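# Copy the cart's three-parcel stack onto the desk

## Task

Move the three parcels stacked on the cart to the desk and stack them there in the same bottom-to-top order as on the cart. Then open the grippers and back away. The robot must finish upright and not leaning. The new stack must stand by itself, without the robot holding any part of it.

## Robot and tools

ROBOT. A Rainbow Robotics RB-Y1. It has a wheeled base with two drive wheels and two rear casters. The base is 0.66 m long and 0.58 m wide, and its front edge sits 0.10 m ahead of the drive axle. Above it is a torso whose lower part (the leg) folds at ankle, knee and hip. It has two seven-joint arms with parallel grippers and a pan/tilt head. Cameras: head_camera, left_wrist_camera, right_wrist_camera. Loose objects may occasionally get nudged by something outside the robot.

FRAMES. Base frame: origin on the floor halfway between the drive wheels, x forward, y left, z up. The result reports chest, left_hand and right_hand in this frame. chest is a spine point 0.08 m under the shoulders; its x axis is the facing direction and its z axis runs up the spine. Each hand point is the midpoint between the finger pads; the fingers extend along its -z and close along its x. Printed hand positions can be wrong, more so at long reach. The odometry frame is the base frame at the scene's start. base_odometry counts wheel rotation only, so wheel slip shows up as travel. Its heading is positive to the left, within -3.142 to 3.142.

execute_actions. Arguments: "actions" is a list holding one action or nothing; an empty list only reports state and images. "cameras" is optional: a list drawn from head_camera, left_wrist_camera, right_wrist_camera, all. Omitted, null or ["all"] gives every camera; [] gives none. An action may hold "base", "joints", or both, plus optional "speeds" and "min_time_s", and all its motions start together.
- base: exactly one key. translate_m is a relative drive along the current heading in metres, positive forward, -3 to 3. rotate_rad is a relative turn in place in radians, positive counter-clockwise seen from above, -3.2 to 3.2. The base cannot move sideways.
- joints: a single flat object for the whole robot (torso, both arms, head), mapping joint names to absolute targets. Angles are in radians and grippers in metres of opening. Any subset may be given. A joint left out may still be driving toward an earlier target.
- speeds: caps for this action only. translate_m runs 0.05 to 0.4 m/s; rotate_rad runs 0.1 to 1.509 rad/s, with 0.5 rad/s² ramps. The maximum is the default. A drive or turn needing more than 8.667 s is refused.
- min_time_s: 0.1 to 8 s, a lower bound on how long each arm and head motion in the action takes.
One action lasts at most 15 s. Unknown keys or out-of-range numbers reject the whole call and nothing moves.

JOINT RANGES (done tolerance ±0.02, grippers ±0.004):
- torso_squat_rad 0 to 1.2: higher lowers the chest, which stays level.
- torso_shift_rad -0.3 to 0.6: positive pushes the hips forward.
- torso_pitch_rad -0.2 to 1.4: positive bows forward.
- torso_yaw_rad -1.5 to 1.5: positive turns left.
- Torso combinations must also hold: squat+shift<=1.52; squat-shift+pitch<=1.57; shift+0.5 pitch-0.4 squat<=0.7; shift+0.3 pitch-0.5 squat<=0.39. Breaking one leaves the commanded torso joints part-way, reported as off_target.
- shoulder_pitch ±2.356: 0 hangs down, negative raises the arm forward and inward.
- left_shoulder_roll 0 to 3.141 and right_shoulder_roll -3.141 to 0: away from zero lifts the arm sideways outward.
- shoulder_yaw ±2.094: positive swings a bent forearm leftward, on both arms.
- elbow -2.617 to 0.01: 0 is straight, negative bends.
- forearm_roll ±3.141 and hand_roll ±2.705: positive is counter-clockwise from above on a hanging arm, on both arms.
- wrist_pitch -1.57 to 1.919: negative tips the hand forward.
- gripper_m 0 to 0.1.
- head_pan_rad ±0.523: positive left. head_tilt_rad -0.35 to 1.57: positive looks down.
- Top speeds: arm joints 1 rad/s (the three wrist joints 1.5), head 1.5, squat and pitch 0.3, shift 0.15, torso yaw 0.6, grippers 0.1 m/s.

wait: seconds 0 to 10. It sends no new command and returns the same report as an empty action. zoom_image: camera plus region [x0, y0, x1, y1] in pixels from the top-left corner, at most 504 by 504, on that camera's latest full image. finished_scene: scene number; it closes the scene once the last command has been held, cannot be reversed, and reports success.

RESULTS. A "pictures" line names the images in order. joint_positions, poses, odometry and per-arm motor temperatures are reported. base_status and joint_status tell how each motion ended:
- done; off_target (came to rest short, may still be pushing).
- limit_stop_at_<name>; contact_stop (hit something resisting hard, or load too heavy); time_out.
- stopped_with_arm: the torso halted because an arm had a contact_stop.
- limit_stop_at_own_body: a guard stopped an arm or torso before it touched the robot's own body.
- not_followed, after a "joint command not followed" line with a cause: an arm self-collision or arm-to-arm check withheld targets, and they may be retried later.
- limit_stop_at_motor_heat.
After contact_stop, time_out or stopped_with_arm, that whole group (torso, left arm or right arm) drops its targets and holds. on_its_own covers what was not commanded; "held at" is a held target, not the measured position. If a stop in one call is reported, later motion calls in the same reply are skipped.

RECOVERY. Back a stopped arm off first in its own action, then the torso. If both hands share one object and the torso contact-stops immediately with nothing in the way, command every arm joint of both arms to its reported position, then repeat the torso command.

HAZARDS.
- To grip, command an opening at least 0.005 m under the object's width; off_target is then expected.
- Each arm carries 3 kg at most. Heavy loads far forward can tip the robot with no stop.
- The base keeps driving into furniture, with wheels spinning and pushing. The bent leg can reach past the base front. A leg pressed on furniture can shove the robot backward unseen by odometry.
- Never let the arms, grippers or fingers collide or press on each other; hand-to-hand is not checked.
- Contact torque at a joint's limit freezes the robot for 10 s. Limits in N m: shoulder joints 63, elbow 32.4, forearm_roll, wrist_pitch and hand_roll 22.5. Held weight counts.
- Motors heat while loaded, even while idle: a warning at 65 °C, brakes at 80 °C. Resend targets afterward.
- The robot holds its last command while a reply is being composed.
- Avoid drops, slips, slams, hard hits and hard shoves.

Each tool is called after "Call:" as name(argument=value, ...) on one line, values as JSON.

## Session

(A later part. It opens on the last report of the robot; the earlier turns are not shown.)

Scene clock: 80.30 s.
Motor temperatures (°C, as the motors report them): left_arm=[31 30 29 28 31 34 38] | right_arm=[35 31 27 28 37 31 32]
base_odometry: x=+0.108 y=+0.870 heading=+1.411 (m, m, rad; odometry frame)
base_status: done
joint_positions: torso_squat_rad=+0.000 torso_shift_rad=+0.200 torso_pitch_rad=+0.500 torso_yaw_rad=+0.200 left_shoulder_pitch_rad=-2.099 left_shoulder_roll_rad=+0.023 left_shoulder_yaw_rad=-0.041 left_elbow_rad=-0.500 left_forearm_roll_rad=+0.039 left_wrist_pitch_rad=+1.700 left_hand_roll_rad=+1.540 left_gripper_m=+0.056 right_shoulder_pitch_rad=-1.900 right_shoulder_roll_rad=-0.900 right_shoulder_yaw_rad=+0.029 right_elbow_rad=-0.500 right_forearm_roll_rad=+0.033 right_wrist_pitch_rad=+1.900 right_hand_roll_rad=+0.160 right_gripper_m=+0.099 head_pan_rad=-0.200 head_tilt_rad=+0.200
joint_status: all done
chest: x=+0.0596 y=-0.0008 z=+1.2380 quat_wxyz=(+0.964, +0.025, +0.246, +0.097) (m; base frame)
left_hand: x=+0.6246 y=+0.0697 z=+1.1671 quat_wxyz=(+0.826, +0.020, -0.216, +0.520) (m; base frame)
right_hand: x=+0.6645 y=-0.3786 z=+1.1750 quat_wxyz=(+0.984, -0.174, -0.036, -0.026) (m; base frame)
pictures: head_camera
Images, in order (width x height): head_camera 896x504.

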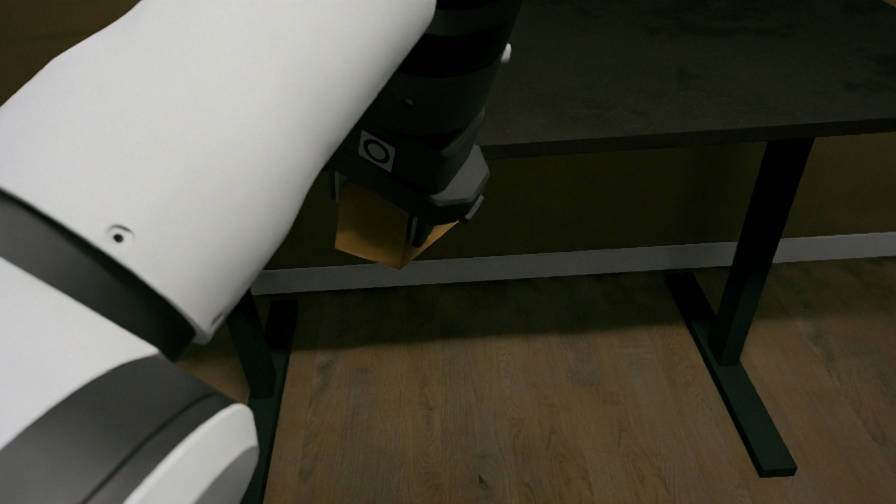

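Call:
execute_actions(actions=[{"base":{"translate_m":0.6},"speeds":{"translate_m":0.2},"joints":{"head_tilt_rad":0.5}}], cameras=["head_camera","left_wrist_camera"])

Scene clock: 85.73 s.
Motor temperatures (°C, as the motors report them): left_arm=[31 30 29 28 31 34 38] | right_arm=[35 31 27 28 37 31 32]
base_odometry: x=+0.203 y=+1.463 heading=+1.412 (m, m, rad; odometry frame)
base_status: done
joint_positions: torso_squat_rad=+0.000 torso_shift_rad=+0.200 torso_pitch_rad=+0.500 torso_yaw_rad=+0.200 left_shoulder_pitch_rad=-2.099 left_shoulder_roll_rad=+0.023 left_shoulder_yaw_rad=-0.041 left_elbow_rad=-0.500 left_forearm_roll_rad=+0.039 left_wrist_pitch_rad=+1.700 left_hand_roll_rad=+1.540 left_gripper_m=+0.056 right_shoulder_pitch_rad=-1.900 right_shoulder_roll_rad=-0.900 right_shoulder_yaw_rad=+0.029 right_elbow_rad=-0.500 right_forearm_roll_rad=+0.033 right_wrist_pitch_rad=+1.900 right_hand_roll_rad=+0.160 right_gripper_m=+0.099 head_pan_rad=-0.200 head_tilt_rad=+0.500
joint_status: all done
chest: x=+0.0597 y=-0.0008 z=+1.2380 quat_wxyz=(+0.964, +0.025, +0.246, +0.097) (m; base frame)
left_hand: x=+0.6247 y=+0.0696 z=+1.1670 quat_wxyz=(+0.826, +0.020, -0.216, +0.520) (m; base frame)
right_hand: x=+0.6646 y=-0.3786 z=+1.1749 quat_wxyz=(+0.984, -0.174, -0.036, -0.026) (m; base frame)
pictures: head_camera, left_wrist_camera
Images, in order (width x height): head_camera 896x504, left_wrist_camera 644x364.

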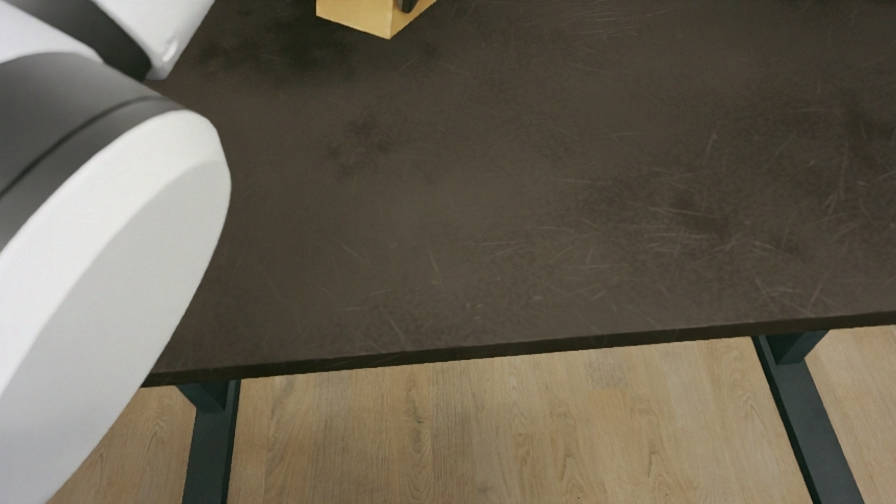

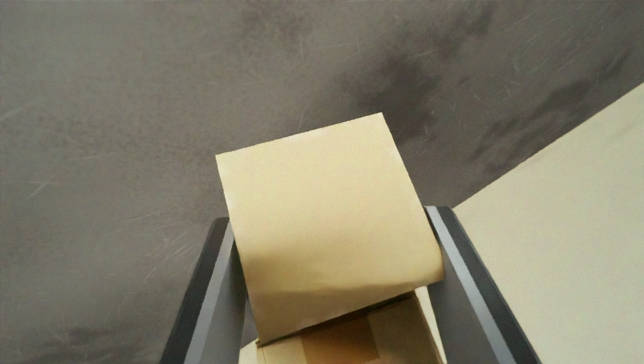

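Good. Lower slowly.

Call:
execute_actions(actions=[{"joints":{"left_shoulder_pitch_rad":-1.6,"left_wrist_pitch_rad":1.2,"head_tilt_rad":0.3},"min_time_s":6}], cameras=["head_camera"])

Scene clock: 93.07 s.
Motor temperatures (°C, as the motors report them): left_arm=[31 30 29 28 31 34 38] | right_arm=[35 31 27 28 37 31 32]
base_odometry: x=+0.203 y=+1.463 heading=+1.412 (m, m, rad; odometry frame)
base_status: not commanded
joint_positions: torso_squat_rad=+0.000 torso_shift_rad=+0.200 torso_pitch_rad=+0.499 torso_yaw_rad=+0.200 left_shoulder_pitch_rad=-1.750 left_shoulder_roll_rad=+0.026 left_shoulder_yaw_rad=-0.041 left_elbow_rad=-0.507 left_forearm_roll_rad=+0.039 left_wrist_pitch_rad=+1.366 left_hand_roll_rad=+1.540 left_gripper_m=+0.055 right_shoulder_pitch_rad=-1.900 right_shoulder_roll_rad=-0.900 right_shoulder_yaw_rad=+0.029 right_elbow_rad=-0.500 right_forearm_roll_rad=+0.033 right_wrist_pitch_rad=+1.900 right_hand_roll_rad=+0.160 right_gripper_m=+0.099 head_pan_rad=-0.200 head_tilt_rad=+0.300
joint_status: left_shoulder_pitch_rad contact_stop (moved +0.349 of +0.499); left_wrist_pitch_rad contact_stop_at_left_shoulder_pitch_rad (moved -0.334 of -0.500); the others done
on_its_own: left_shoulder_pitch_rad is held at -1.749, not at your -1.600, since a contact_stop; left_wrist_pitch_rad is held at +1.366, not at your +1.200, since a contact_stop
chest: x=+0.0591 y=-0.0008 z=+1.2382 quat_wxyz=(+0.964, +0.025, +0.246, +0.097) (m; base frame)
left_hand: x=+0.6323 y=+0.1167 z=+1.0030 quat_wxyz=(+0.820, -0.019, -0.179, +0.544) (m; base frame)
right_hand: x=+0.6641 y=-0.3786 z=+1.1757 quat_wxyz=(+0.984, -0.174, -0.037, -0.027) (m; base frame)
pictures: head_camera
Images, in order (width x height): head_camera 896x504.

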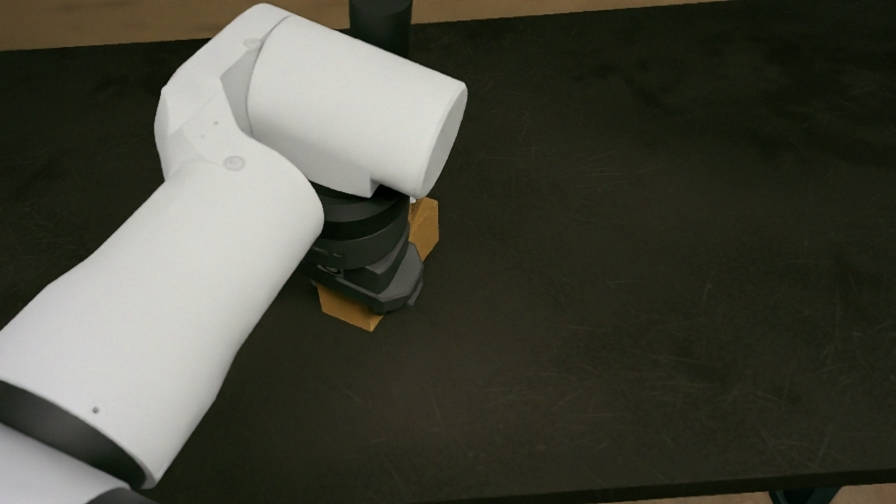

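Call:
execute_actions(actions=[{"joints":{"left_gripper_m":0.099,"left_shoulder_pitch_rad":-1.77,"left_wrist_pitch_rad":1.38}}], cameras=[])

Call:
execute_actions(actions=[{"base":{"translate_m":-0.08},"speeds":{"translate_m":0.05},"joints":{"torso_yaw_rad":0.28}}], cameras=[])

Call:
execute_actions(actions=[{"base":{"translate_m":-0.5},"joints":{"left_shoulder_pitch_rad":-2.0,"left_shoulder_roll_rad":0.5}}], cameras=["head_camera"])

Scene clock: 96.37 s.
Motor temperatures (°C, as the motors report them): left_arm=[31 30 29 28 31 34 38] | right_arm=[35 31 27 28 37 31 32]
base_odometry: x=+0.203 y=+1.463 heading=+1.412 (m, m, rad; odometry frame)
base_status: not commanded
joint_positions: torso_squat_rad=+0.000 torso_shift_rad=+0.200 torso_pitch_rad=+0.500 torso_yaw_rad=+0.200 left_shoulder_pitch_rad=-1.770 left_shoulder_roll_rad=+0.025 left_shoulder_yaw_rad=-0.041 left_elbow_rad=-0.506 left_forearm_roll_rad=+0.039 left_wrist_pitch_rad=+1.380 left_hand_roll_rad=+1.540 left_gripper_m=+0.099 right_shoulder_pitch_rad=-1.900 right_shoulder_roll_rad=-0.900 right_shoulder_yaw_rad=+0.029 right_elbow_rad=-0.500 right_forearm_roll_rad=+0.033 right_wrist_pitch_rad=+1.900 right_hand_roll_rad=+0.160 right_gripper_m=+0.099 head_pan_rad=-0.200 head_tilt_rad=+0.300
joint_status: all done
chest: x=+0.0594 y=-0.0008 z=+1.2381 quat_wxyz=(+0.964, +0.025, +0.246, +0.097) (m; base frame)
left_hand: x=+0.6344 y=+0.1135 z=+1.0116 quat_wxyz=(+0.820, -0.018, -0.182, +0.542) (m; base frame)
right_hand: x=+0.6644 y=-0.3786 z=+1.1753 quat_wxyz=(+0.984, -0.174, -0.036, -0.026) (m; base frame)
pictures: none
No camera images: the call's "cameras" was empty. Leave "cameras" out to get every camera's image.

Scene clock: 98.80 s.
Motor temperatures (°C, as the motors report them): left_arm=[31 30 29 28 31 34 38] | right_arm=[35 31 27 28 37 31 32]
base_odometry: x=+0.190 y=+1.384 heading=+1.412 (m, m, rad; odometry frame)
base_status: done
joint_positions: torso_squat_rad=+0.000 torso_shift_rad=+0.200 torso_pitch_rad=+0.500 torso_yaw_rad=+0.280 left_shoulder_pitch_rad=-1.770 left_shoulder_roll_rad=+0.025 left_shoulder_yaw_rad=-0.041 left_elbow_rad=-0.506 left_forearm_roll_rad=+0.039 left_wrist_pitch_rad=+1.380 left_hand_roll_rad=+1.540 left_gripper_m=+0.099 right_shoulder_pitch_rad=-1.900 right_shoulder_roll_rad=-0.900 right_shoulder_yaw_rad=+0.029 right_elbow_rad=-0.500 right_forearm_roll_rad=+0.033 right_wrist_pitch_rad=+1.900 right_hand_roll_rad=+0.160 right_gripper_m=+0.099 head_pan_rad=-0.200 head_tilt_rad=+0.300
joint_status: all done
chest: x=+0.0595 y=-0.0007 z=+1.2381 quat_wxyz=(+0.959, +0.035, +0.245, +0.135) (m; base frame)
left_hand: x=+0.6247 y=+0.1622 z=+1.0169 quat_wxyz=(+0.801, +0.004, -0.193, +0.567) (m; base frame)
right_hand: x=+0.6893 y=-0.3325 z=+1.1616 quat_wxyz=(+0.987, -0.153, -0.042, +0.007) (m; base frame)
pictures: none
No camera images: the call's "cameras" was empty. Leave "cameras" out to get every camera's image.

Scene clock: 101.63 s.
Motor temperatures (°C, as the motors report them): left_arm=[31 30 29 28 31 34 38] | right_arm=[35 31 27 28 37 31 32]
base_odometry: x=+0.111 y=+0.890 heading=+1.413 (m, m, rad; odometry frame)
base_status: done
joint_positions: torso_squat_rad=+0.000 torso_shift_rad=+0.200 torso_pitch_rad=+0.500 torso_yaw_rad=+0.280 left_shoulder_pitch_rad=-2.000 left_shoulder_roll_rad=+0.500 left_shoulder_yaw_rad=-0.041 left_elbow_rad=-0.506 left_forearm_roll_rad=+0.039 left_wrist_pitch_rad=+1.380 left_hand_roll_rad=+1.540 left_gripper_m=+0.099 right_shoulder_pitch_rad=-1.900 right_shoulder_roll_rad=-0.900 right_shoulder_yaw_rad=+0.029 right_elbow_rad=-0.500 right_forearm_roll_rad=+0.033 right_wrist_pitch_rad=+1.900 right_hand_roll_rad=+0.160 right_gripper_m=+0.099 head_pan_rad=-0.200 head_tilt_rad=+0.300
joint_status: all done
chest: x=+0.0594 y=-0.0008 z=+1.2381 quat_wxyz=(+0.959, +0.035, +0.245, +0.135) (m; base frame)
left_hand: x=+0.6809 y=+0.3901 z=+1.2709 quat_wxyz=(+0.645, -0.023, -0.379, +0.663) (m; base frame)
right_hand: x=+0.6893 y=-0.3325 z=+1.1618 quat_wxyz=(+0.987, -0.153, -0.042, +0.007) (m; base frame)
pictures: head_camera
Images, in order (width x height): head_camera 896x504.

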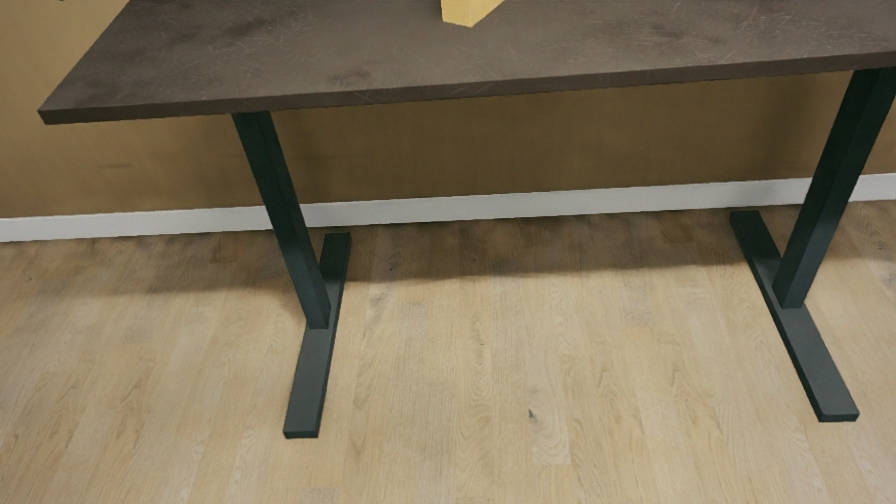

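Call:
execute_actions(actions=[{"joints":{"head_tilt_rad":-0.1}}], cameras=["head_camera"])

Scene clock: 103.53 s.
Motor temperatures (°C, as the motors report them): left_arm=[31 30 29 28 31 34 38] | right_arm=[35 31 27 28 37 31 32]
base_odometry: x=+0.111 y=+0.890 heading=+1.413 (m, m, rad; odometry frame)
base_status: not commanded
joint_positions: torso_squat_rad=+0.000 torso_shift_rad=+0.200 torso_pitch_rad=+0.500 torso_yaw_rad=+0.280 left_shoulder_pitch_rad=-2.000 left_shoulder_roll_rad=+0.500 left_shoulder_yaw_rad=-0.041 left_elbow_rad=-0.506 left_forearm_roll_rad=+0.039 left_wrist_pitch_rad=+1.380 left_hand_roll_rad=+1.540 left_gripper_m=+0.099 right_shoulder_pitch_rad=-1.900 right_shoulder_roll_rad=-0.900 right_shoulder_yaw_rad=+0.029 right_elbow_rad=-0.500 right_forearm_roll_rad=+0.033 right_wrist_pitch_rad=+1.900 right_hand_roll_rad=+0.160 right_gripper_m=+0.099 head_pan_rad=-0.200 head_tilt_rad=-0.100
joint_status: all done
chest: x=+0.0594 y=-0.0008 z=+1.2381 quat_wxyz=(+0.959, +0.035, +0.245, +0.135) (m; base frame)
left_hand: x=+0.6809 y=+0.3901 z=+1.2709 quat_wxyz=(+0.645, -0.023, -0.378, +0.663) (m; base frame)
right_hand: x=+0.6893 y=-0.3325 z=+1.1618 quat_wxyz=(+0.987, -0.153, -0.042, +0.007) (m; base frame)
pictures: head_camera
Images, in order (width x height): head_camera 896x504.

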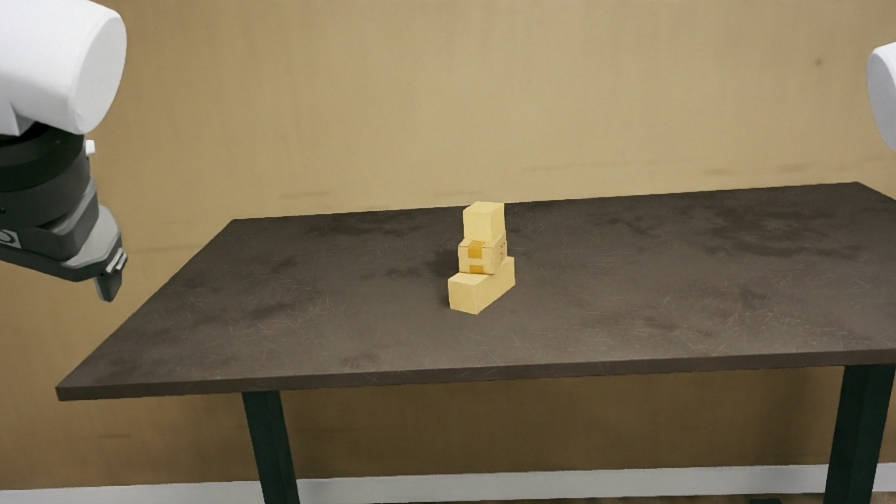

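Call:
finished_scene(scene=2)

The scene is finished: the task was done.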